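## Task

Scene 1: The stand's post is already pinned at the correct height and has to stay pinned at that height. Letting it come down quickly can count as failure, even if a robot is holding it. Move the wooden block out of the tote and onto the stand's top plate. The tote must finish resting on the work bench, entirely within the bench's edges. One robot or both may be used. At the end, release everything and back the robots away. A robot that tips over or finishes leaning fails the task, and anything kept in place only by a robot at the end does not count.

## Robot and tools

ROBOTS. Two identical Hello Robot Stretch 3 units, r1 and r2. Each has a two-wheel differential base with a passive rear caster, a vertical mast with a lift, and a telescoping arm that points out of the robot's RIGHT side. The base cannot move sideways, so driving the base is how the gripper moves forward or back. The base measures 0.33 m long by 0.34 m wide and turns about a point 0.05 m behind its front edge. With the arm retracted and the wrist folded, an on-the-spot turn sweeps a 0.28 m radius; an unfolded level gripper reaches beyond that.

FRAMES. Each robot reports in its own base frame: origin on the floor between the drive wheels, x forward, y left, z up. hand_pose is the fingertip meeting point in that frame. Odometry is the base frame at scene start; base_odometry counts wheel turns, so slip looks like travel. Heading is positive to the left. Robots cannot see each other's frames; only images, lidar_m, wrist_depth_mm and head_depth_mm reveal relative placement.

execute_actions. Argument "actions" is a list holding one action object, or empty to just read state and images. The action is keyed "r1" and/or "r2"; each robot gets its own object with optional "base", "joints" and "contact_limits". All motions in it start together.
- base: exactly one key. translate_m is a relative drive in metres from where the base last measured itself, forward positive, -1 to 1. rotate_rad is a relative turn in radians, left (counter-clockwise seen from above) positive, -3.2 to 3.2.
- joints: absolute targets by name, any subset: lift_m 0 to 1.1 m (arm height); arm_m 0 to 0.52 m (extension); wrist_yaw_rad -1.345 to 4.42 (0 along the arm, positive toward the front, 3.0 folded over the base); wrist_pitch_rad -1.57 to 0.451 (0 level, negative tips fingers down); wrist_roll_rad -2.911 to 2.911 (0 fingers side by side); gripper_m -0.089 to 0.179 (larger is wider; actual fingertip gap is 0.007 m less when nearly shut, 0.025 m less when wide, and zero below 0.007); head_pan_rad -3.953 to 1.73 (0 forward, positive left, -1.57 looks along the arm); head_tilt_rad -1.53 to 0.419 (negative down).
- contact_limits: {"arm_m": effort percent, 1 to 100}; the arm halts with contact_stop when its effort hits that level, and it caps holding force until the next action. Too low stops instantly; values above the maximum are trimmed.
- cameras: list of r1_head_camera, r1_nav_camera, r1_wrist_camera, r2_head_camera, r2_nav_camera, r2_wrist_camera, or "all"; omitted or null means all, [] means none. Images come back in the order given on the "pictures" line.
Unknown keys or out-of-range numbers reject the whole call. Anything left out may keep pushing toward an earlier target without the status showing it. No action runs past 15 s. If a result reports a stop, later motion calls in the same reply are skipped.

wait: "seconds" 0 to 10; nothing new is commanded, then state and images return.
zoom_image: "camera" plus "region" [x0, y0, x1, y1] in that camera's pixels, top-left origin, no larger than 504 by 504; works only on full images from the latest result.
finished_scene: "scene" 1 or 2; final and irreversible, it reports success and starts the next scene's task.

RESULTS. base_status and joint_status give how each motion ended: done (base done means the wheels turned the commanded amount, slip included), off_target (resting short and perhaps still pushing), contact_stop, time_out or torque_fault (target dropped). After a lift or arm contact_stop the joint goes slack until commanded again; a slack lift may sink under load or be pushed up by closing fingers on a surface. on_its_own covers uncommanded joints; its "held at" is a target, not a position. motor_effort is percent of maximum, positive toward larger joint values, with the peak in brackets; readings carry sizeable bias and noise. An out-of-range rest effort suggests pushing or carrying. Positive wheel effort pushes forward. base_tilt is degrees, forward and right positive, with a fixed bias up to about 4. turned_by_wheels and turned_by_imu give turn since the last result. lidar_m lists 12 distances in 30 degree sectors, first straight ahead then counter-clockwise (4th left, 7th behind, 10th right), in a plane 0.17 m up; "-" means nothing seen; it sees table legs, not tops, and sees the other robot. wrist_depth_mm (45 to 1000) and head_depth_mm (280 to 4000, image sideways) are 7x7 median depth grids from top left.

GRIPPING. Close to a gripper_m below the object's width to hold it; open at least 0.02 above the touching value to release. Status alone never confirms a grasp. Resend a different value to re-squeeze after the stall guard eases off.

SPEED. Full base speed (0.30 m/s, 1.9 rad/s) needs lift_m under 0.30, arm_m under 0.03 and wrist_yaw_rad above 2.54; otherwise 0.10 m/s and 0.63 rad/s.

CAUTIONS. Fold or unfold the wrist only with lift_m 0.32 to 0.95, wrist_pitch_rad -0.4 and roll near 0; once folded the lift may go down to 0.25. With yaw below -0.4 keep pitch at -0.5 or lower. Robots pressing against each other fail the run; a base already touching another robot presses hard after millimetres. Carrying one load together is risky since travel differs by up to 2.5 cm per metre. Pushing a rigid object with the gripper above about 0.45 m, pushing again after a contact_stop, or driving while gripping something fixed can tip a robot; if it snags or leans, reverse in small steps, free the gripper and lower lift_m to about 0.2. Wrist and head have no contact stop; prolonged strain shuts a wrist servo off for 10 s. Avoid drops, slips, slams and hard shoves, lower the post slowly, and the scene keeps running while you think.

Each tool is called after "Call:" as name([rows], argument=value, ...), one row to a line, values as JSON.

## Session

Call:
execute_actions(actions=[])

Scene clock: 0.00 s.
r1.base_odometry: x=+0.000 y=+0.000 heading=+0.000 (m, m, rad; r1's odometry frame)
r1.turned_by_wheels: +0.000 (rad since the last result)
r1.turned_by_imu: +0.000 (rad since the last result)
r1.base_tilt: forward=-0.2 right=+1.4 (deg)
r1.lidar_m: 1.47 3.41 3.51 1.51 1.60 0.97 1.92 5.35 1.66 1.16 1.10 1.13
r1.head_depth_mm: 1341 1330 1329 1316 1300 1298 1286 / 1509 1502 1492 1477 1465 1453 1437 / 1741 1713 1698 1688 1671 1656 1638 / 1925 2017 1985 1955 1948 1933 1899 / 2041 2429 2383 2362 2327 2297 2155 / 2056 2886 2958 2922 2902 2776 2229 / 2079 3231 3337 3415 3416 3224 2211
r1.base_status: not commanded
r1.joint_positions: lift_m=+0.537 arm_m=+0.001 wrist_yaw_rad=+2.974 wrist_pitch_rad=-0.525 wrist_roll_rad=-0.004 gripper_m=+0.037 head_pan_rad=+0.007 head_tilt_rad=+0.014
r1.joint_status: not commanded
r1.motor_effort: left_wheel=-1 right_wheel=-1 lift_m=+19 arm_m=+0 wrist_yaw_rad=+0 wrist_pitch_rad=+4 wrist_roll_rad=+1 gripper_m=+0 head_pan_rad=+0 head_tilt_rad=+2 (%)
r1.hand_pose: x=+0.0138 y=+0.0609 z=+0.5266 quat_wxyz=(+0.240, +0.694, +0.126, +0.667) (m; r1's base frame)
r1.wrist_depth_mm: - - - - - - - / - - - - - - - / - - - - - - - / 950 973 - 980 - - - / 818 833 - 834 870 853 857 / 710 712 - 727 705 720 750 / 635 641 - 650 641 647 651
r2.base_odometry: x=+0.000 y=+0.000 heading=+0.000 (m, m, rad; r2's odometry frame)
r2.turned_by_wheels: +0.000 (rad since the last result)
r2.turned_by_imu: +0.000 (rad since the last result)
r2.base_tilt: forward=-0.3 right=+0.9 (deg)
r2.lidar_m: 3.97 1.22 1.35 3.19 2.01 1.01 0.83 0.82 0.91 1.42 3.54 3.91
r2.head_depth_mm: 2215 3479 - - - 3215 2209 / 2203 3439 - - - 3186 2216 / 2192 3455 - - - 3210 2233 / 2198 3428 - - - 3205 2221 / 2193 3413 3886 3912 3942 3210 2233 / 2179 3388 3781 3810 3857 3228 2224 / 2185 3399 3660 3699 3766 3221 2234
r2.base_status: not commanded
r2.joint_positions: lift_m=+0.444 arm_m=+0.001 wrist_yaw_rad=+3.121 wrist_pitch_rad=-0.619 wrist_roll_rad=+0.011 gripper_m=+0.037 head_pan_rad=+0.010 head_tilt_rad=+0.010
r2.joint_status: not commanded
r2.motor_effort: left_wheel=+0 right_wheel=-1 lift_m=+31 arm_m=-1 wrist_yaw_rad=+0 wrist_pitch_rad=+6 wrist_roll_rad=+0 gripper_m=+1 head_pan_rad=+1 head_tilt_rad=+2 (%)
r2.hand_pose: x=-0.0172 y=+0.0487 z=+0.4142 quat_wxyz=(+0.224, +0.679, +0.207, +0.668) (m; r2's base frame)
r2.wrist_depth_mm: - - - - - - - / - - - - - - - / 937 953 - 976 - - - / 784 802 795 828 822 840 833 / 684 686 694 714 708 719 715 / 617 598 - 631 619 616 622 / 528 551 - - 536 552 556
pictures: r1_head_camera (sideways: a quarter turn clockwise sets it upright), r1_nav_camera (sideways: a quarter turn counterclockwise sets it upright), r1_wrist_camera, r2_head_camera (sideways: a quarter turn clockwise sets it upright), r2_nav_camera (sideways: a quarter turn counterclockwise sets it upright), r2_wrist_camera
Images, in order (width x height): r1_head_camera 896x504, r1_nav_camera 672x504, r1_wrist_camera 644x364, r2_head_camera 896x504, r2_nav_camera 672x504, r2_wrist_camera 644x364.

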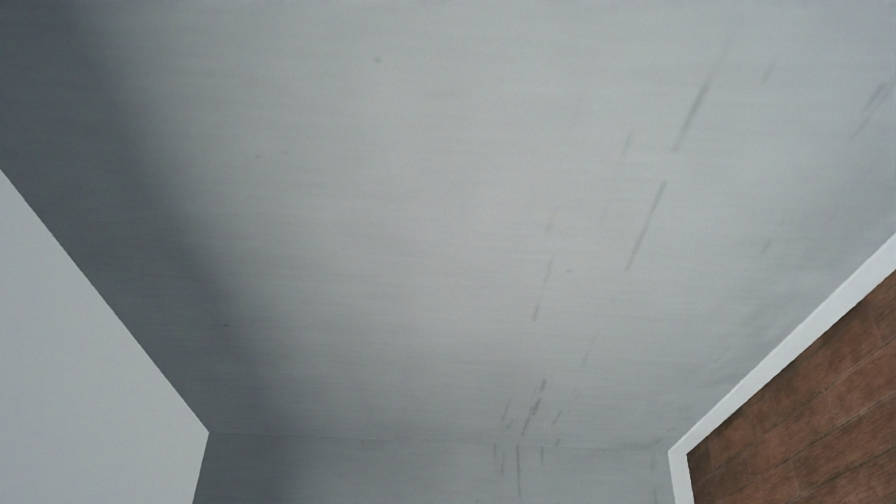

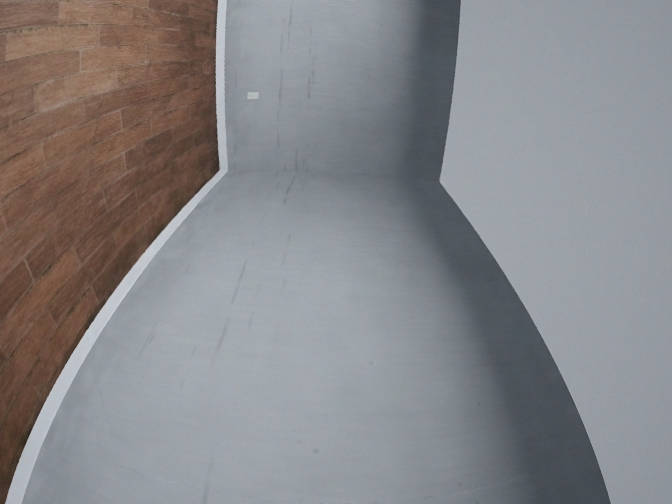

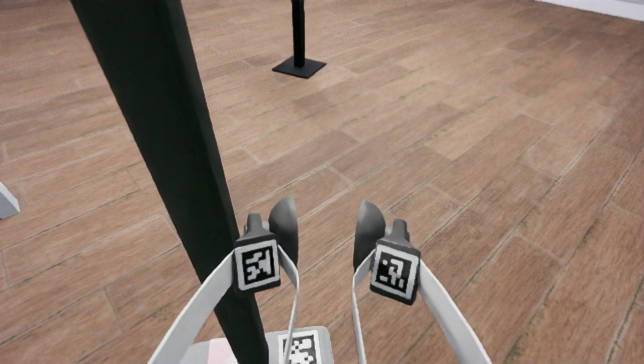

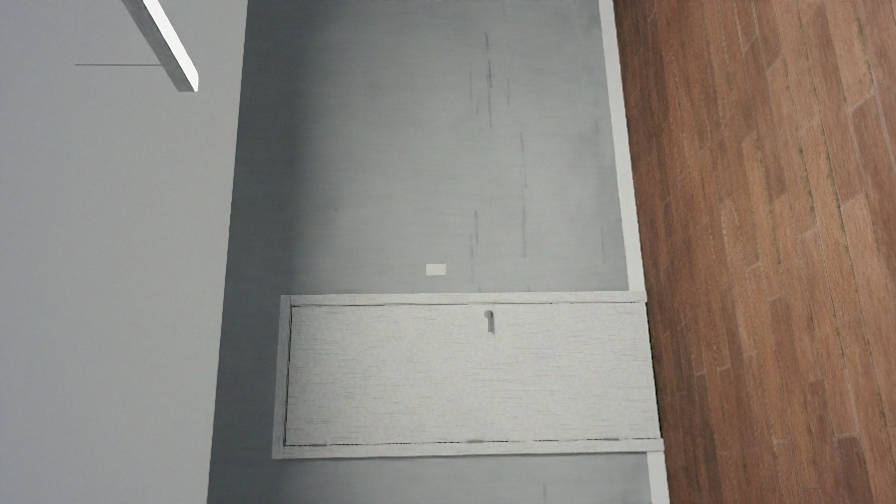

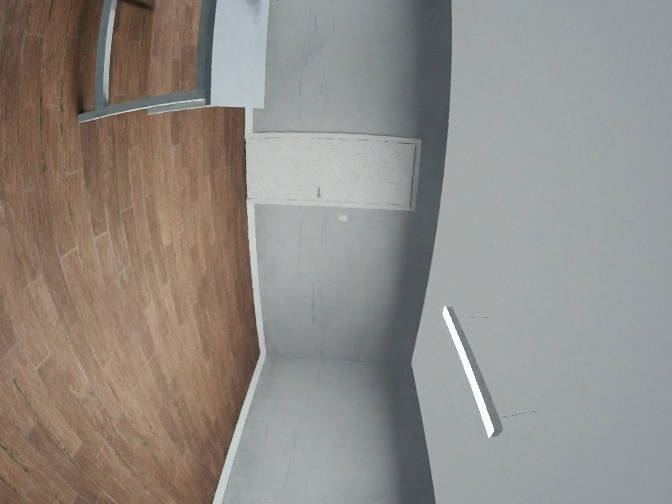

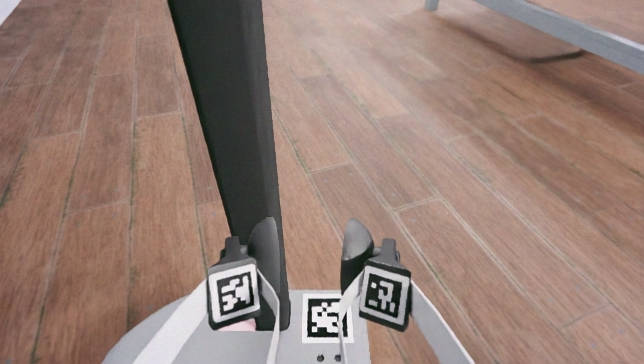

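Call:
execute_actions([
  {"r1":{"base":{"rotate_rad":2.3},"joints":{"head_tilt_rad":-0.45,"wrist_pitch_rad":-0.4}},"r2":{"joints":{"head_pan_rad":0.9,"head_tilt_rad":-0.4}}},
], cameras=["r1_head_camera","r1_nav_camera","r2_head_camera","r2_nav_camera"])

Scene clock: 8.90 s.
r1.base_odometry: x=+0.000 y=+0.000 heading=+2.300 (m, m, rad; r1's odometry frame)
r1.turned_by_wheels: +2.300 (rad since the last result)
r1.turned_by_imu: +2.268 (rad since the last result)
r1.base_tilt: forward=-0.1 right=+1.5 (deg)
r1.lidar_m: 0.97 1.73 1.92 2.77 1.38 1.11 1.10 1.20 1.84 3.39 1.50 3.70
r1.head_depth_mm: 3090 3346 3651 3024 2146 1681 1382 / 3134 3409 3749 2988 2145 1671 1368 / 3181 3465 3762 2962 2121 1659 1365 / 3288 3558 3805 2621 2025 1649 1351 / 3342 3588 3757 1243 1866 1532 1345 / 3368 3681 3823 1166 1991 1634 1340 / 3430 3726 3892 1153 1994 1628 1335
r1.base_status: done
r1.joint_positions: lift_m=+0.537 arm_m=+0.001 wrist_yaw_rad=+2.974 wrist_pitch_rad=-0.419 wrist_roll_rad=-0.004 gripper_m=+0.037 head_pan_rad=+0.007 head_tilt_rad=-0.444
r1.joint_status: all done
r1.motor_effort: left_wheel=-1(5) right_wheel=+1(4) lift_m=+19(19) arm_m=-1(1) wrist_yaw_rad=+0(1) wrist_pitch_rad=+6(7) wrist_roll_rad=+0(0) gripper_m=-1(0) head_pan_rad=+0(0) head_tilt_rad=-3(28) (%)
r1.hand_pose: x=+0.0162 y=+0.0753 z=+0.5495 quat_wxyz=(+0.205, +0.700, +0.089, +0.678) (m; r1's base frame)
r1.wrist_depth_mm: - - - - - - - / - - - - - - - / - - - - - - - / - - - - - - - / 892 920 - 919 965 922 928 / 770 761 - 796 766 812 795 / 666 678 652 691 692 686 689
r2.base_odometry: x=+0.000 y=+0.000 heading=+0.000 (m, m, rad; r2's odometry frame)
r2.turned_by_wheels: +0.000 (rad since the last result)
r2.turned_by_imu: +0.001 (rad since the last result)
r2.base_tilt: forward=-0.3 right=+1.0 (deg)
r2.lidar_m: 3.96 1.22 1.34 3.22 2.01 1.01 0.83 0.82 0.91 1.42 3.55 3.92
r2.head_depth_mm: 3436 3624 3744 1373 2149 1594 1384 / 3607 3836 1987 1468 2158 1609 1389 / 3836 - 1746 2568 2156 1652 1397 / - - 1732 2583 2181 1699 1398 / - - 2053 2667 2112 1710 1401 / - - 2073 2873 2064 1724 1405 / - - - 2742 2110 1718 1413
r2.base_status: not commanded
r2.joint_positions: lift_m=+0.444 arm_m=+0.001 wrist_yaw_rad=+3.121 wrist_pitch_rad=-0.619 wrist_roll_rad=+0.011 gripper_m=+0.037 head_pan_rad=+0.893 head_tilt_rad=-0.394
r2.joint_status: all done
r2.motor_effort: left_wheel=+0(0) right_wheel=-1(1) lift_m=+31(31) arm_m=-1(1) wrist_yaw_rad=+1(0) wrist_pitch_rad=+6(6) wrist_roll_rad=+0(0) gripper_m=+0(1) head_pan_rad=+4(53) head_tilt_rad=-2(26) (%)
r2.hand_pose: x=-0.0172 y=+0.0487 z=+0.4142 quat_wxyz=(+0.224, +0.679, +0.207, +0.668) (m; r2's base frame)
r2.wrist_depth_mm: - - - - - - - / - - - - - - - / 925 961 - 982 - - - / 791 794 790 819 829 840 865 / 687 685 702 710 715 718 712 / 597 597 - 626 625 627 628 / 533 547 - - 535 556 551
pictures: r1_head_camera (sideways: a quarter turn clockwise sets it upright), r1_nav_camera (sideways: a quarter turn counterclockwise sets it upright), r2_head_camera (sideways: a quarter turn clockwise sets it upright), r2_nav_camera (sideways: a quarter turn counterclockwise sets it upright)
camera_calibration (this result's frames):
r1_head_camera: T_world_to_cam=[[-0.4488, -0.0628293, -0.891421, 1.18895], [-0.0536827, 0.997619, -0.043287, 0.0653878], [0.892018, 0.0284267, -0.451104, 0.539908], [0, 0, 0, 1]] pos_world=[0.0555031, -0.00587895, 1.30624]
r1_nav_camera: T_world_to_cam=[[0.402926, 0.0407218, 0.914326, -1.15276], [0.0427789, -0.998756, 0.0256302, 0.0283275], [0.914232, 0.0287868, -0.404167, 0.47604], [0, 0, 0, 1]] pos_world=[0.0280553, 0.0615312, 1.24568]
r2_head_camera: T_world_to_cam=[[-0.271195, -0.312857, -0.91026, 1.20714], [-0.804886, 0.592323, 0.0362193, -0.0366834], [0.527837, 0.742478, -0.412449, 0.491399], [0, 0, 0, 1]] pos_world=[0.0384656, 0.0345366, 1.30281]
r2_nav_camera: T_world_to_cam=[[0.199845, 0.334488, 0.920967, -1.16001], [0.761708, -0.644267, 0.0687064, -0.0365856], [0.61633, 0.687777, -0.383536, 0.456332], [0, 0, 0, 1]] pos_world=[-0.0215625, 0.0505825, 1.24586]
Images, in order (width x height): r1_head_camera 896x504, r1_nav_camera 672x504, r2_head_camera 896x504, r2_nav_camera 672x504.

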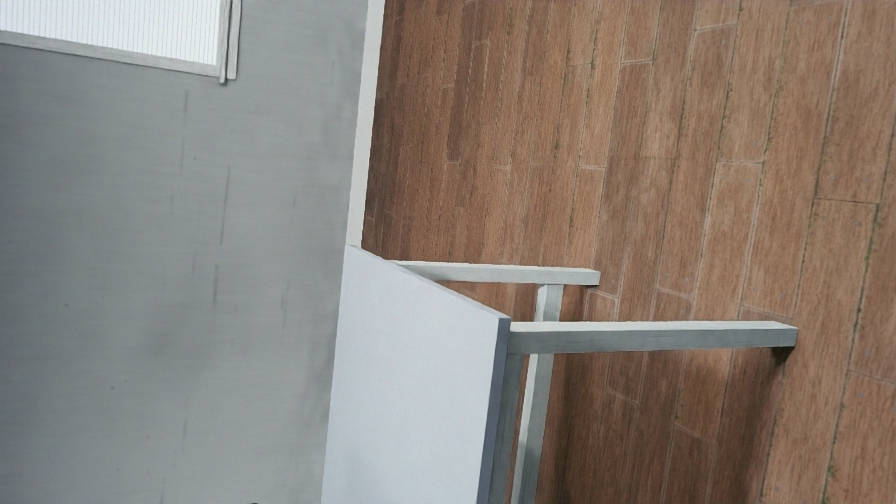

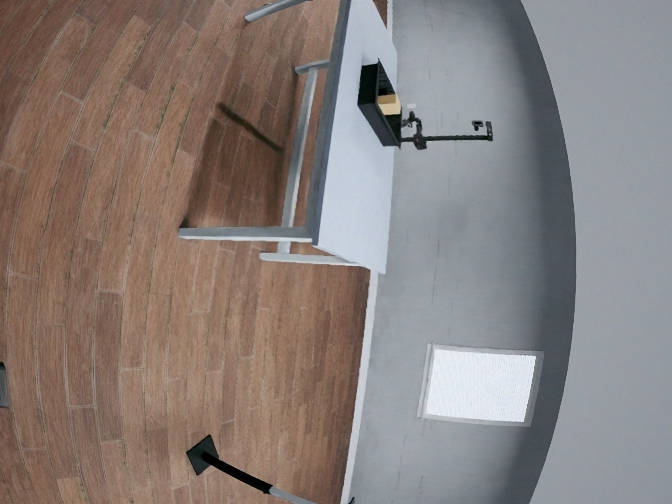

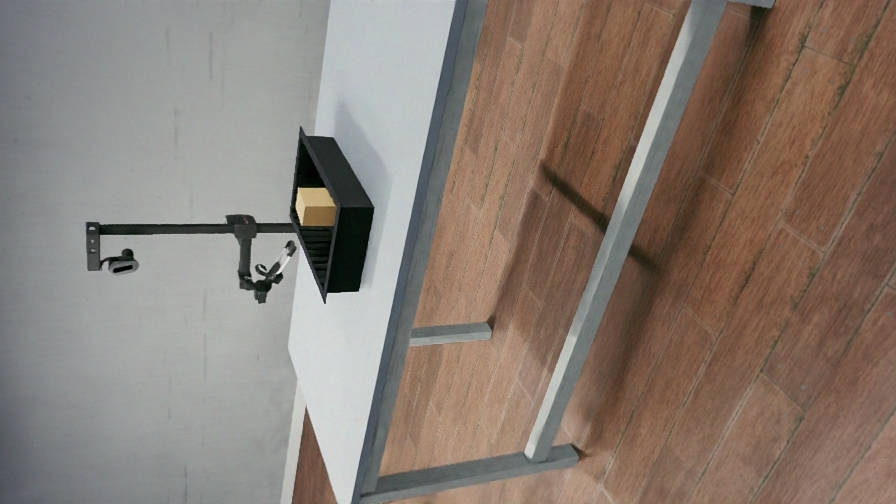

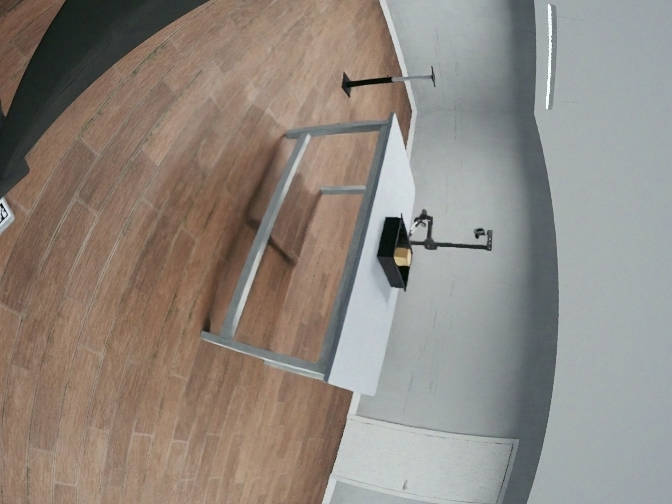

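Call:
execute_actions([
  {"r1":{"base":{"rotate_rad":0.9},"joints":{"lift_m":0.28}}},
], cameras=[])

Call:
execute_actions([
  {"r1":{"base":{"translate_m":1.0}}},
], cameras=[])

Call:
execute_actions([
  {"r1":{"base":{"translate_m":0.15},"joints":{"lift_m":0.93,"head_pan_rad":-0.9,"head_tilt_rad":-0.7}}},
], cameras=["r1_head_camera","r1_nav_camera"])

Scene clock: 38.03 s.
r1.base_odometry: x=+0.000 y=+0.000 heading=-3.083 (m, m, rad; r1's odometry frame)
r1.turned_by_wheels: +0.900 (rad since the last result)
r1.turned_by_imu: +0.887 (rad since the last result)
r1.base_tilt: forward=-0.1 right=+1.5 (deg)
r1.lidar_m: 1.91 4.43 1.58 1.14 1.11 1.14 1.55 3.40 3.53 1.50 0.99 0.97
r1.head_depth_mm: - - 2029 1309 2139 1672 1374 / - - 1990 2431 2136 1668 1372 / - - 1952 2768 2122 1660 1365 / - - 3745 2765 2108 1649 1356 / - - - 2892 2078 1638 1349 / - - - 2820 2076 1628 1341 / - - - 2816 2057 1617 1335
r1.base_status: done
r1.joint_positions: lift_m=+0.280 arm_m=+0.001 wrist_yaw_rad=+2.974 wrist_pitch_rad=-0.419 wrist_roll_rad=-0.004 gripper_m=+0.037 head_pan_rad=+0.007 head_tilt_rad=-0.444
r1.joint_status: all done
r1.motor_effort: left_wheel=-1(6) right_wheel=+1(4) lift_m=+16(16) arm_m=+0(1) wrist_yaw_rad=+0(1) wrist_pitch_rad=+6(7) wrist_roll_rad=+0(0) gripper_m=-1(0) head_pan_rad=+0(0) head_tilt_rad=-3(3) (%)
r1.hand_pose: x=+0.0162 y=+0.0754 z=+0.2927 quat_wxyz=(+0.205, +0.700, +0.089, +0.678) (m; r1's base frame)
r1.wrist_depth_mm: 808 - - - - - - / 876 - - - - - - / 851 - 885 908 917 939 926 / 676 677 693 709 709 714 737 / 550 561 - 574 600 585 596 / 475 495 - 489 472 496 501 / - - - - 418 433 428
r2.base_odometry: x=+0.000 y=+0.000 heading=+0.000 (m, m, rad; r2's odometry frame)
r2.turned_by_wheels: +0.000 (rad since the last result)
r2.turned_by_imu: +0.001 (rad since the last result)
r2.base_tilt: forward=-0.3 right=+1.0 (deg)
r2.lidar_m: 3.98 1.23 1.35 3.22 2.00 1.01 0.83 0.82 0.91 1.42 3.54 3.88
r2.head_depth_mm: 3414 3633 3758 1371 2137 1591 1389 / 3611 3863 1981 1470 2155 1608 1389 / 3817 - 1735 2568 2154 1647 1391 / 3984 - 1727 2578 2178 1701 1400 / - - 2032 2686 2108 1709 1401 / - - 2057 2908 2060 1719 1408 / - - - 2729 2126 1716 1412
r2.base_status: not commanded
r2.joint_positions: lift_m=+0.444 arm_m=+0.001 wrist_yaw_rad=+3.121 wrist_pitch_rad=-0.619 wrist_roll_rad=+0.011 gripper_m=+0.037 head_pan_rad=+0.893 head_tilt_rad=-0.394
r2.joint_status: not commanded
r2.motor_effort: left_wheel=+0(0) right_wheel=-1(1) lift_m=+31(31) arm_m=+0(1) wrist_yaw_rad=+1(0) wrist_pitch_rad=+6(6) wrist_roll_rad=+0(0) gripper_m=+1(1) head_pan_rad=+4(4) head_tilt_rad=-2(2) (%)
r2.hand_pose: x=-0.0172 y=+0.0487 z=+0.4142 quat_wxyz=(+0.224, +0.679, +0.207, +0.668) (m; r2's base frame)
r2.wrist_depth_mm: - - - - - - - / - - - - - - - / 928 944 - 980 983 - - / 791 794 794 812 833 830 836 / 689 694 695 702 711 708 720 / 605 606 - 624 628 630 628 / 531 542 - - 530 549 552
pictures: none
No camera images: the call's "cameras" was empty. Leave "cameras" out to get every camera's image.

Scene clock: 42.97 s.
r1.base_odometry: x=-0.998 y=-0.058 heading=-3.083 (m, m, rad; r1's odometry frame)
r1.turned_by_wheels: +0.000 (rad since the last result)
r1.turned_by_imu: +0.000 (rad since the last result)
r1.base_tilt: forward=-0.2 right=+1.5 (deg)
r1.lidar_m: 0.92 4.51 2.28 1.67 1.61 1.67 2.26 4.26 0.72 1.12 1.08 1.12
r1.head_depth_mm: 3781 3930 - 1226 884 692 615 / - - - 1213 877 710 1371 / - - - 2916 870 1560 1359 / - - - 2901 977 1595 1358 / - - - 2894 2000 1584 1348 / - - - 2822 2068 1625 1338 / 3926 - - 2824 2040 1619 1335
r1.base_status: done
r1.joint_positions: lift_m=+0.280 arm_m=+0.001 wrist_yaw_rad=+2.974 wrist_pitch_rad=-0.418 wrist_roll_rad=-0.004 gripper_m=+0.037 head_pan_rad=+0.007 head_tilt_rad=-0.445
r1.joint_status: not commanded
r1.motor_effort: left_wheel=-1(5) right_wheel=+1(5) lift_m=+17(17) arm_m=+0(1) wrist_yaw_rad=+0(0) wrist_pitch_rad=+6(7) wrist_roll_rad=+0(0) gripper_m=+0(0) head_pan_rad=-1(1) head_tilt_rad=-2(3) (%)
r1.hand_pose: x=+0.0163 y=+0.0754 z=+0.2928 quat_wxyz=(+0.204, +0.700, +0.089, +0.678) (m; r1's base frame)
r1.wrist_depth_mm: - - - - - - - / - - - - - - - / 897 - 885 904 940 910 949 / 676 665 698 692 720 720 734 / 565 565 - 576 579 585 592 / 477 493 - 497 483 496 488 / - - - - 422 427 428
r2.base_odometry: x=+0.000 y=+0.000 heading=+0.000 (m, m, rad; r2's odometry frame)
r2.turned_by_wheels: +0.000 (rad since the last result)
r2.turned_by_imu: +0.000 (rad since the last result)
r2.base_tilt: forward=-0.2 right=+1.0 (deg)
r2.lidar_m: 3.98 1.22 1.35 3.22 2.00 1.01 0.83 0.82 0.90 1.41 3.54 3.91
r2.head_depth_mm: 3432 3629 3742 1372 2150 1592 1385 / 3514 3814 1976 1468 2163 1604 1385 / 3767 - 1742 2557 2162 1655 1398 / - - 1722 2604 2172 1705 1395 / - - 2044 2684 2104 1710 1401 / - - 2062 2904 2060 1718 1406 / - - - 2755 2118 1719 1413
r2.base_status: not commanded
r2.joint_positions: lift_m=+0.444 arm_m=+0.001 wrist_yaw_rad=+3.121 wrist_pitch_rad=-0.619 wrist_roll_rad=+0.011 gripper_m=+0.037 head_pan_rad=+0.893 head_tilt_rad=-0.394
r2.joint_status: not commanded
r2.motor_effort: left_wheel=+0(0) right_wheel=-1(1) lift_m=+31(31) arm_m=-1(0) wrist_yaw_rad=+0(0) wrist_pitch_rad=+6(6) wrist_roll_rad=+0(0) gripper_m=+1(1) head_pan_rad=+5(4) head_tilt_rad=-2(2) (%)
r2.hand_pose: x=-0.0172 y=+0.0487 z=+0.4142 quat_wxyz=(+0.224, +0.679, +0.207, +0.668) (m; r2's base frame)
r2.wrist_depth_mm: - - - - - - - / - - - - - - - / 974 959 - 984 - - - / 785 806 805 810 821 848 858 / 672 688 703 714 703 705 721 / 603 594 - 627 620 622 620 / 530 540 - - 534 552 555
pictures: none
No camera images: the call's "cameras" was empty. Leave "cameras" out to get every camera's image.

Scene clock: 49.70 s.
r1.base_odometry: x=-1.148 y=-0.067 heading=-3.084 (m, m, rad; r1's odometry frame)
r1.turned_by_wheels: +0.000 (rad since the last result)
r1.turned_by_imu: +0.001 (rad since the last result)
r1.base_tilt: forward=-0.2 right=+1.5 (deg)
r1.lidar_m: 0.77 4.37 2.39 1.75 1.70 1.75 2.38 4.40 0.79 1.04 1.00 1.04
r1.head_depth_mm: 2639 2955 1020 754 654 - - / 2657 3015 944 810 650 577 1178 / 2716 3072 937 779 662 587 1194 / 2763 3044 951 769 660 596 1188 / 2783 3083 1022 796 657 596 1185 / 2786 3143 1012 794 652 1275 1184 / 2938 3223 1004 788 649 1295 1179
r1.base_status: done
r1.joint_positions: lift_m=+0.930 arm_m=+0.001 wrist_yaw_rad=+2.974 wrist_pitch_rad=-0.418 wrist_roll_rad=-0.004 gripper_m=+0.037 head_pan_rad=-0.893 head_tilt_rad=-0.691
r1.joint_status: all done
r1.motor_effort: left_wheel=-1(8) right_wheel=+1(5) lift_m=+22(24) arm_m=+0(1) wrist_yaw_rad=+0(0) wrist_pitch_rad=+6(6) wrist_roll_rad=+0(0) gripper_m=+0(0) head_pan_rad=-3(33) head_tilt_rad=-4(22) (%)
r1.hand_pose: x=+0.0163 y=+0.0755 z=+0.9425 quat_wxyz=(+0.204, +0.700, +0.089, +0.678) (m; r1's base frame)
r1.wrist_depth_mm: - - - - - - - / - - - - - - - / - - - - - - - / - - - - - - - / - - - - - - - / - - - - - - - / - - - - - - -
r2.base_odometry: x=+0.000 y=+0.000 heading=+0.000 (m, m, rad; r2's odometry frame)
r2.turned_by_wheels: +0.000 (rad since the last result)
r2.turned_by_imu: +0.001 (rad since the last result)
r2.base_tilt: forward=-0.3 right=+1.0 (deg)
r2.lidar_m: 3.97 1.22 1.35 3.19 2.00 1.01 0.83 0.82 0.90 1.41 3.54 3.90
r2.head_depth_mm: 3391 3640 3715 1373 2146 1592 1394 / 3561 2281 1997 1472 2149 1607 1390 / 3879 - 1731 2486 2176 1651 1398 / - - 1723 2572 2187 1701 1401 / - - 2048 2669 2096 1703 1402 / - - 2064 2888 2059 1713 1409 / - - - 2760 2121 1713 1411
r2.base_status: not commanded
r2.joint_positions: lift_m=+0.444 arm_m=+0.001 wrist_yaw_rad=+3.121 wrist_pitch_rad=-0.619 wrist_roll_rad=+0.011 gripper_m=+0.037 head_pan_rad=+0.893 head_tilt_rad=-0.394
r2.joint_status: not commanded
r2.motor_effort: left_wheel=+0(0) right_wheel=-1(1) lift_m=+31(31) arm_m=-1(1) wrist_yaw_rad=+0(0) wrist_pitch_rad=+6(6) wrist_roll_rad=+0(0) gripper_m=+1(1) head_pan_rad=+4(4) head_tilt_rad=-2(2) (%)
r2.hand_pose: x=-0.0172 y=+0.0487 z=+0.4142 quat_wxyz=(+0.224, +0.679, +0.207, +0.668) (m; r2's base frame)
r2.wrist_depth_mm: - - - - - - - / - - - - - - - / 945 952 - 983 - 971 - / 799 803 781 819 822 839 850 / 683 689 690 715 699 707 712 / 596 601 - 633 627 619 630 / 534 557 - - 544 552 556
pictures: r1_head_camera (sideways: a quarter turn clockwise sets it upright), r1_nav_camera (sideways: a quarter turn counterclockwise sets it upright)
camera_calibration (this result's frames):
r1_head_camera: T_world_to_cam=[[-0.45646, 0.471866, -0.754312, 1.01023], [0.74233, 0.66934, -0.0304981, 0.0438704], [0.4905, -0.57387, -0.655807, 0.80868], [0, 0, 0, 1]] pos_world=[0.0319065, -0.0419817, 1.29371]
r1_nav_camera: T_world_to_cam=[[0.41502, -0.455135, 0.787788, -0.987825], [-0.752501, -0.658396, 0.01605, 0.0456578], [0.511372, -0.599472, -0.615737, 0.753774], [0, 0, 0, 1]] pos_world=[0.0588661, 0.032334, 1.24159]
Images, in order (width x height): r1_head_camera 896x504, r1_nav_camera 672x504.

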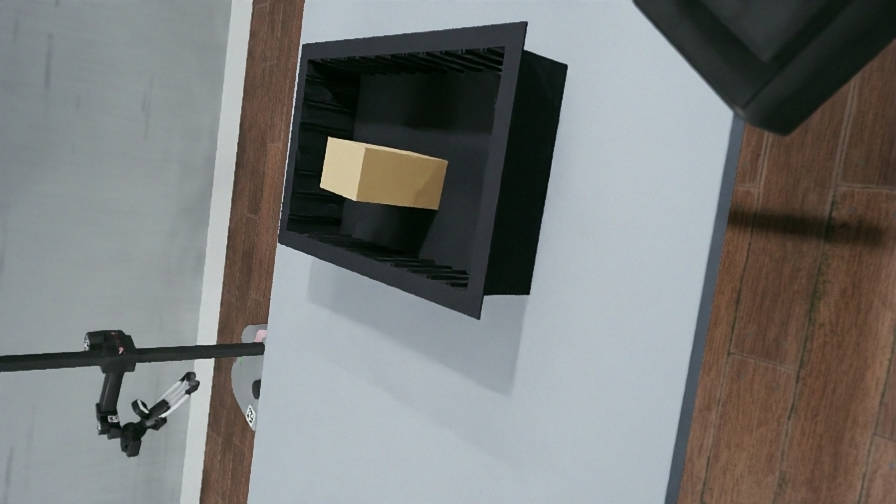

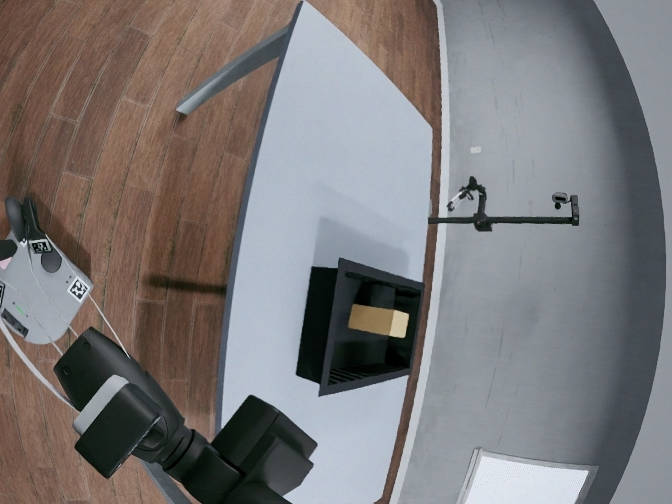

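Call:
execute_actions([
  {"r1":{"base":{"rotate_rad":0.61},"joints":{"wrist_yaw_rad":0,"head_pan_rad":-1.57}}},
], cameras=[])

Call:
execute_actions([
  {"r1":{"joints":{"lift_m":1.05,"arm_m":0.2,"wrist_pitch_rad":-0.65,"gripper_m":0.15}}},
], cameras=["r1_head_camera","r1_wrist_camera"])

Scene clock: 59.57 s.
r1.base_odometry: x=-1.148 y=-0.067 heading=-2.474 (m, m, rad; r1's odometry frame)
r1.turned_by_wheels: +0.610 (rad since the last result)
r1.turned_by_imu: +0.601 (rad since the last result)
r1.base_tilt: forward=-0.2 right=+1.4 (deg)
r1.lidar_m: 4.36 2.20 1.72 1.68 1.78 2.59 2.00 0.79 1.02 1.00 1.07 0.77
r1.head_depth_mm: 2662 3030 1056 821 - - - / 2670 3055 941 761 670 - - / 2721 3066 940 804 - - - / 2753 3033 937 801 - - - / 2752 3091 1023 729 657 595 1182 / 2710 3064 1013 795 653 1280 1181 / 2765 3073 1008 787 649 1268 1178
r1.base_status: done
r1.joint_positions: lift_m=+0.930 arm_m=+0.001 wrist_yaw_rad=+0.002 wrist_pitch_rad=-0.418 wrist_roll_rad=-0.004 gripper_m=+0.037 head_pan_rad=-1.563 head_tilt_rad=-0.691
r1.joint_status: all done
r1.motor_effort: left_wheel=-2(6) right_wheel=+1(4) lift_m=+22(22) arm_m=-1(1) wrist_yaw_rad=-1(1) wrist_pitch_rad=+6(6) wrist_roll_rad=+0(0) gripper_m=+0(1) head_pan_rad=-3(29) head_tilt_rad=-4(4) (%)
r1.hand_pose: x=-0.0210 y=-0.3702 z=+0.9425 quat_wxyz=(+0.693, +0.148, -0.690, -0.146) (m; r1's base frame)
r1.wrist_depth_mm: - - - - - - - / - 898 - 849 - - - / 619 637 646 511 621 696 695 / 499 498 456 506 478 526 534 / 410 413 412 360 338 408 432 / 344 347 341 354 347 361 363 / 300 303 307 304 310 315 318
r2.base_odometry: x=+0.000 y=+0.000 heading=+0.000 (m, m, rad; r2's odometry frame)
r2.turned_by_wheels: +0.000 (rad since the last result)
r2.turned_by_imu: +0.000 (rad since the last result)
r2.base_tilt: forward=-0.3 right=+1.1 (deg)
r2.lidar_m: 3.97 1.22 1.35 3.20 2.01 1.01 0.82 0.82 0.90 1.42 3.54 3.92
r2.head_depth_mm: 3445 3673 3750 1369 2146 1590 1391 / 3564 2330 1965 1470 2153 1603 1394 / 3770 - 1728 2481 2174 1650 1399 / - - 1727 2587 2181 1696 1394 / - - 2035 2671 2116 1709 1410 / - - 2063 2865 2071 1711 1413 / - - - 2766 2122 1718 1408
r2.base_status: not commanded
r2.joint_positions: lift_m=+0.444 arm_m=+0.001 wrist_yaw_rad=+3.121 wrist_pitch_rad=-0.619 wrist_roll_rad=+0.011 gripper_m=+0.037 head_pan_rad=+0.893 head_tilt_rad=-0.394
r2.joint_status: not commanded
r2.motor_effort: left_wheel=+0(0) right_wheel=-1(1) lift_m=+31(31) arm_m=-1(0) wrist_yaw_rad=+0(1) wrist_pitch_rad=+6(6) wrist_roll_rad=+0(0) gripper_m=+1(1) head_pan_rad=+4(4) head_tilt_rad=-3(2) (%)
r2.hand_pose: x=-0.0172 y=+0.0487 z=+0.4142 quat_wxyz=(+0.224, +0.679, +0.207, +0.668) (m; r2's base frame)
r2.wrist_depth_mm: - - - - - - - / - - - - - - - / 947 965 - 992 988 - - / 795 790 774 812 840 847 852 / 684 689 704 723 703 712 711 / 594 588 - 628 630 621 623 / 532 548 - - 535 550 555
pictures: none
No camera images: the call's "cameras" was empty. Leave "cameras" out to get every camera's image.

Scene clock: 62.27 s.
r1.base_odometry: x=-1.148 y=-0.067 heading=-2.474 (m, m, rad; r1's odometry frame)
r1.turned_by_wheels: +0.000 (rad since the last result)
r1.turned_by_imu: +0.000 (rad since the last result)
r1.base_tilt: forward=-0.2 right=+1.5 (deg)
r1.lidar_m: 4.39 2.21 1.72 1.68 1.78 2.60 2.00 0.79 1.02 1.00 1.07 0.77
r1.head_depth_mm: 2730 - 1038 821 672 580 1207 / - - 944 762 659 590 1206 / - - 927 785 663 587 1188 / 2741 3107 922 794 658 598 1192 / 2781 3090 979 730 654 595 1187 / 2714 3060 1015 793 654 1278 1180 / 2772 3089 1002 789 650 1271 1174
r1.base_status: not commanded
r1.joint_positions: lift_m=+1.050 arm_m=+0.200 wrist_yaw_rad=+0.000 wrist_pitch_rad=-0.661 wrist_roll_rad=-0.004 gripper_m=+0.150 head_pan_rad=-1.563 head_tilt_rad=-0.691
r1.joint_status: all done
r1.motor_effort: left_wheel=-2(1) right_wheel=+0(1) lift_m=+22(24) arm_m=+1(3) wrist_yaw_rad=+0(1) wrist_pitch_rad=+4(5) wrist_roll_rad=+0(0) gripper_m=+0(91) head_pan_rad=-3(3) head_tilt_rad=-4(4) (%)
r1.hand_pose: x=-0.0215 y=-0.5322 z=+1.0122 quat_wxyz=(+0.670, +0.230, -0.667, -0.229) (m; r1's base frame)
r1.wrist_depth_mm: - - - - - - - / 690 694 727 712 - - - / 586 591 600 554 534 607 622 / 519 519 497 378 502 524 529 / 450 458 437 440 440 460 458 / 405 389 390 402 403 - 418 / 365 361 292 362 368 355 375
r2.base_odometry: x=+0.000 y=+0.000 heading=+0.000 (m, m, rad; r2's odometry frame)
r2.turned_by_wheels: +0.000 (rad since the last result)
r2.turned_by_imu: +0.000 (rad since the last result)
r2.base_tilt: forward=-0.2 right=+1.0 (deg)
r2.lidar_m: 3.96 1.22 1.35 3.21 2.00 1.01 0.83 0.82 0.91 1.42 3.54 3.89
r2.head_depth_mm: 3427 3635 3753 1370 2155 1589 1390 / 3518 3750 1981 1471 2158 1603 1391 / 3771 - 1729 2478 2175 1650 1394 / - - 1724 2601 2186 1703 1399 / - - 2048 2663 2106 1699 1399 / - - 2071 2893 2065 1708 1405 / - - - 2720 2099 1713 1415
r2.base_status: not commanded
r2.joint_positions: lift_m=+0.444 arm_m=+0.001 wrist_yaw_rad=+3.121 wrist_pitch_rad=-0.619 wrist_roll_rad=+0.011 gripper_m=+0.037 head_pan_rad=+0.893 head_tilt_rad=-0.394
r2.joint_status: not commanded
r2.motor_effort: left_wheel=+0(0) right_wheel=-1(1) lift_m=+31(31) arm_m=-1(1) wrist_yaw_rad=+1(0) wrist_pitch_rad=+6(6) wrist_roll_rad=-1(0) gripper_m=+1(1) head_pan_rad=+3(4) head_tilt_rad=-2(2) (%)
r2.hand_pose: x=-0.0172 y=+0.0487 z=+0.4142 quat_wxyz=(+0.224, +0.679, +0.207, +0.668) (m; r2's base frame)
r2.wrist_depth_mm: - - - - - - - / - - - - - - - / 943 986 - 966 995 - - / 798 810 808 826 831 830 836 / 683 699 694 707 706 704 723 / 596 605 - 628 626 617 629 / 530 551 - - 533 542 557
pictures: r1_head_camera (sideways: a quarter turn clockwise sets it upright), r1_wrist_camera
camera_calibration (this result's frames):
r1_head_camera: T_world_to_cam=[[-0.0648311, 0.65331, -0.75431, 1.00784], [0.997498, 0.0637739, -0.0304979, 0.0423136], [0.0281807, -0.7544, -0.65581, 0.811503], [0, 0, 0, 1]] pos_world=[0.000262911, -0.0489322, 1.29371]
r1_wrist_camera: T_world_to_cam=[[-0.998182, -0.0519508, 0.0305471, -0.0805318], [-0.0593803, 0.761218, -0.645772, 1.08791], [0.0102953, -0.646412, -0.762919, 0.59918], [0, 0, 0, 1]] pos_world=[-0.0219535, -0.445006, 1.16213]
Images, in order (width x height): r1_head_camera 896x504, r1_wrist_camera 644x364.

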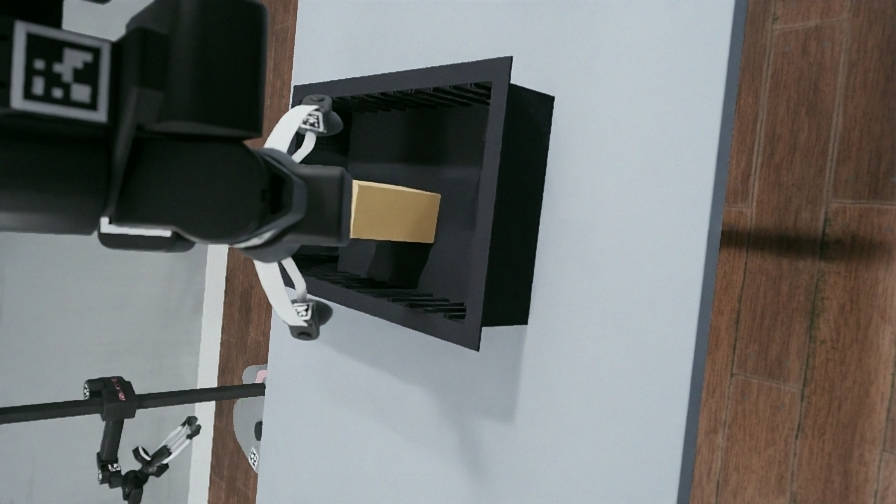

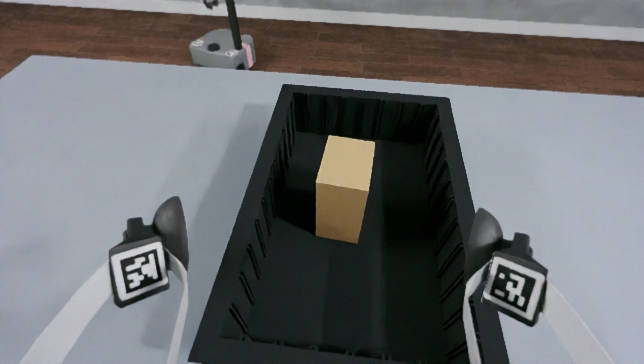

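Call:
execute_actions([
  {"r1":{"base":{"translate_m":-0.015},"joints":{"lift_m":0.94,"arm_m":0.375,"gripper_m":0.13}}},
], cameras=["r1_head_camera","r1_wrist_camera"])

Scene clock: 70.13 s.
r1.base_odometry: x=-1.136 y=-0.058 heading=-2.474 (m, m, rad; r1's odometry frame)
r1.turned_by_wheels: +0.000 (rad since the last result)
r1.turned_by_imu: +0.001 (rad since the last result)
r1.base_tilt: forward=-0.1 right=+1.5 (deg)
r1.lidar_m: 4.37 2.21 1.72 1.68 1.79 2.60 1.99 0.77 1.02 1.00 1.06 0.78
r1.head_depth_mm: 2688 2865 - 820 671 580 1203 / 2680 - 934 750 661 590 1202 / 2735 - 927 803 663 587 1201 / 2759 3038 947 782 661 598 1190 / 2774 3089 981 709 656 595 1185 / 2717 3063 1014 793 653 1276 1182 / 2773 3077 1004 790 649 1269 1180
r1.base_status: done
r1.joint_positions: lift_m=+0.940 arm_m=+0.375 wrist_yaw_rad=+0.000 wrist_pitch_rad=-0.661 wrist_roll_rad=-0.004 gripper_m=+0.130 head_pan_rad=-1.563 head_tilt_rad=-0.691
r1.joint_status: all done
r1.motor_effort: left_wheel=-1(3) right_wheel=+0(2) lift_m=+16(18) arm_m=+1(1) wrist_yaw_rad=+0(0) wrist_pitch_rad=+4(4) wrist_roll_rad=+0(0) gripper_m=+0(82) head_pan_rad=-3(3) head_tilt_rad=-4(4) (%)
r1.hand_pose: x=-0.0215 y=-0.7071 z=+0.9025 quat_wxyz=(+0.670, +0.230, -0.667, -0.229) (m; r1's base frame)
r1.wrist_depth_mm: - - - - - - - / 502 500 511 507 - - - / 424 429 352 346 333 322 437 / 369 370 298 372 365 299 376 / 321 328 309 192 320 243 336 / 289 278 278 169 287 - 292 / 264 191 257 184 260 256 261
r2.base_odometry: x=+0.000 y=+0.000 heading=+0.000 (m, m, rad; r2's odometry frame)
r2.turned_by_wheels: +0.000 (rad since the last result)
r2.turned_by_imu: +0.000 (rad since the last result)
r2.base_tilt: forward=-0.3 right=+1.0 (deg)
r2.lidar_m: 3.97 1.22 1.35 3.20 2.00 1.02 0.83 0.82 0.91 1.42 3.55 3.88
r2.head_depth_mm: 3448 3632 3762 1370 2146 1587 1389 / 3563 3733 1979 1467 2155 1601 1394 / 3827 3972 1732 2486 2167 1648 1399 / - - 1723 2600 2175 1697 1397 / - - 2049 2684 2113 1703 1401 / - - 2063 2904 2047 1704 1406 / - - - 2745 2138 1727 1414
r2.base_status: not commanded
r2.joint_positions: lift_m=+0.444 arm_m=+0.001 wrist_yaw_rad=+3.121 wrist_pitch_rad=-0.619 wrist_roll_rad=+0.011 gripper_m=+0.037 head_pan_rad=+0.893 head_tilt_rad=-0.394
r2.joint_status: not commanded
r2.motor_effort: left_wheel=+0(0) right_wheel=-1(1) lift_m=+31(31) arm_m=-1(1) wrist_yaw_rad=+0(0) wrist_pitch_rad=+6(6) wrist_roll_rad=+0(1) gripper_m=+1(1) head_pan_rad=+4(4) head_tilt_rad=-2(2) (%)
r2.hand_pose: x=-0.0172 y=+0.0487 z=+0.4142 quat_wxyz=(+0.224, +0.679, +0.207, +0.668) (m; r2's base frame)
r2.wrist_depth_mm: - - - - - - - / - - - - - - - / 960 956 - - - - - / 806 798 792 807 819 833 833 / 685 677 699 707 701 721 717 / 595 605 - 626 633 621 623 / 540 550 - - 536 548 561
pictures: r1_head_camera (sideways: a quarter turn clockwise sets it upright), r1_wrist_camera
camera_calibration (this result's frames):
r1_head_camera: T_world_to_cam=[[-0.0648297, 0.65331, -0.75431, 1.00784], [0.997498, 0.0637716, -0.0304979, 0.0423136], [0.028179, -0.7544, -0.65581, 0.811503], [0, 0, 0, 1]] pos_world=[0.0002628, -0.0489322, 1.29371]
r1_wrist_camera: T_world_to_cam=[[-0.998192, -0.0517743, 0.0305215, -0.0861552], [-0.0592342, 0.761551, -0.645393, 1.1501], [0.0101711, -0.646034, -0.763241, 0.402965], [0, 0, 0, 1]] pos_world=[-0.0219727, -0.619992, 1.05246]
Images, in order (width x height): r1_head_camera 896x504, r1_wrist_camera 644x364.

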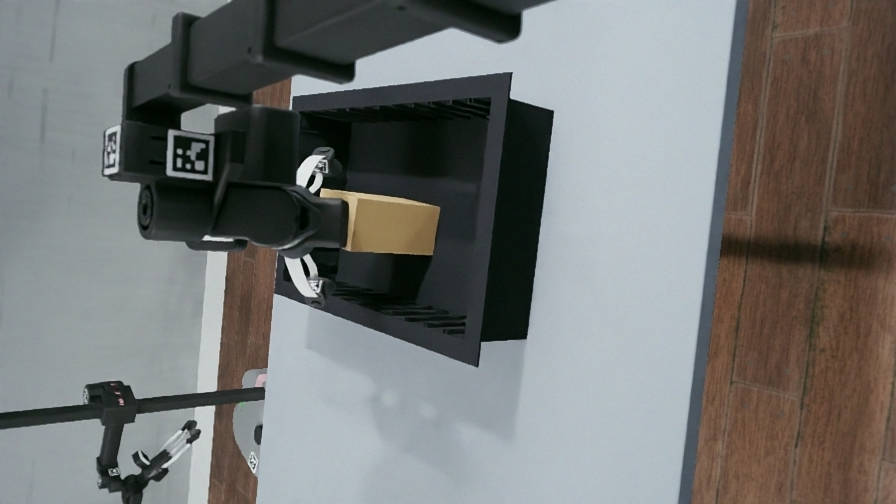

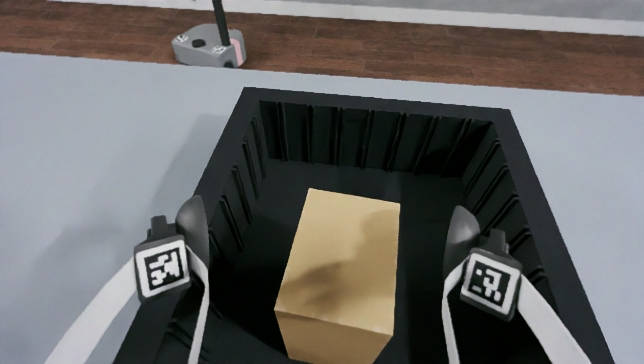

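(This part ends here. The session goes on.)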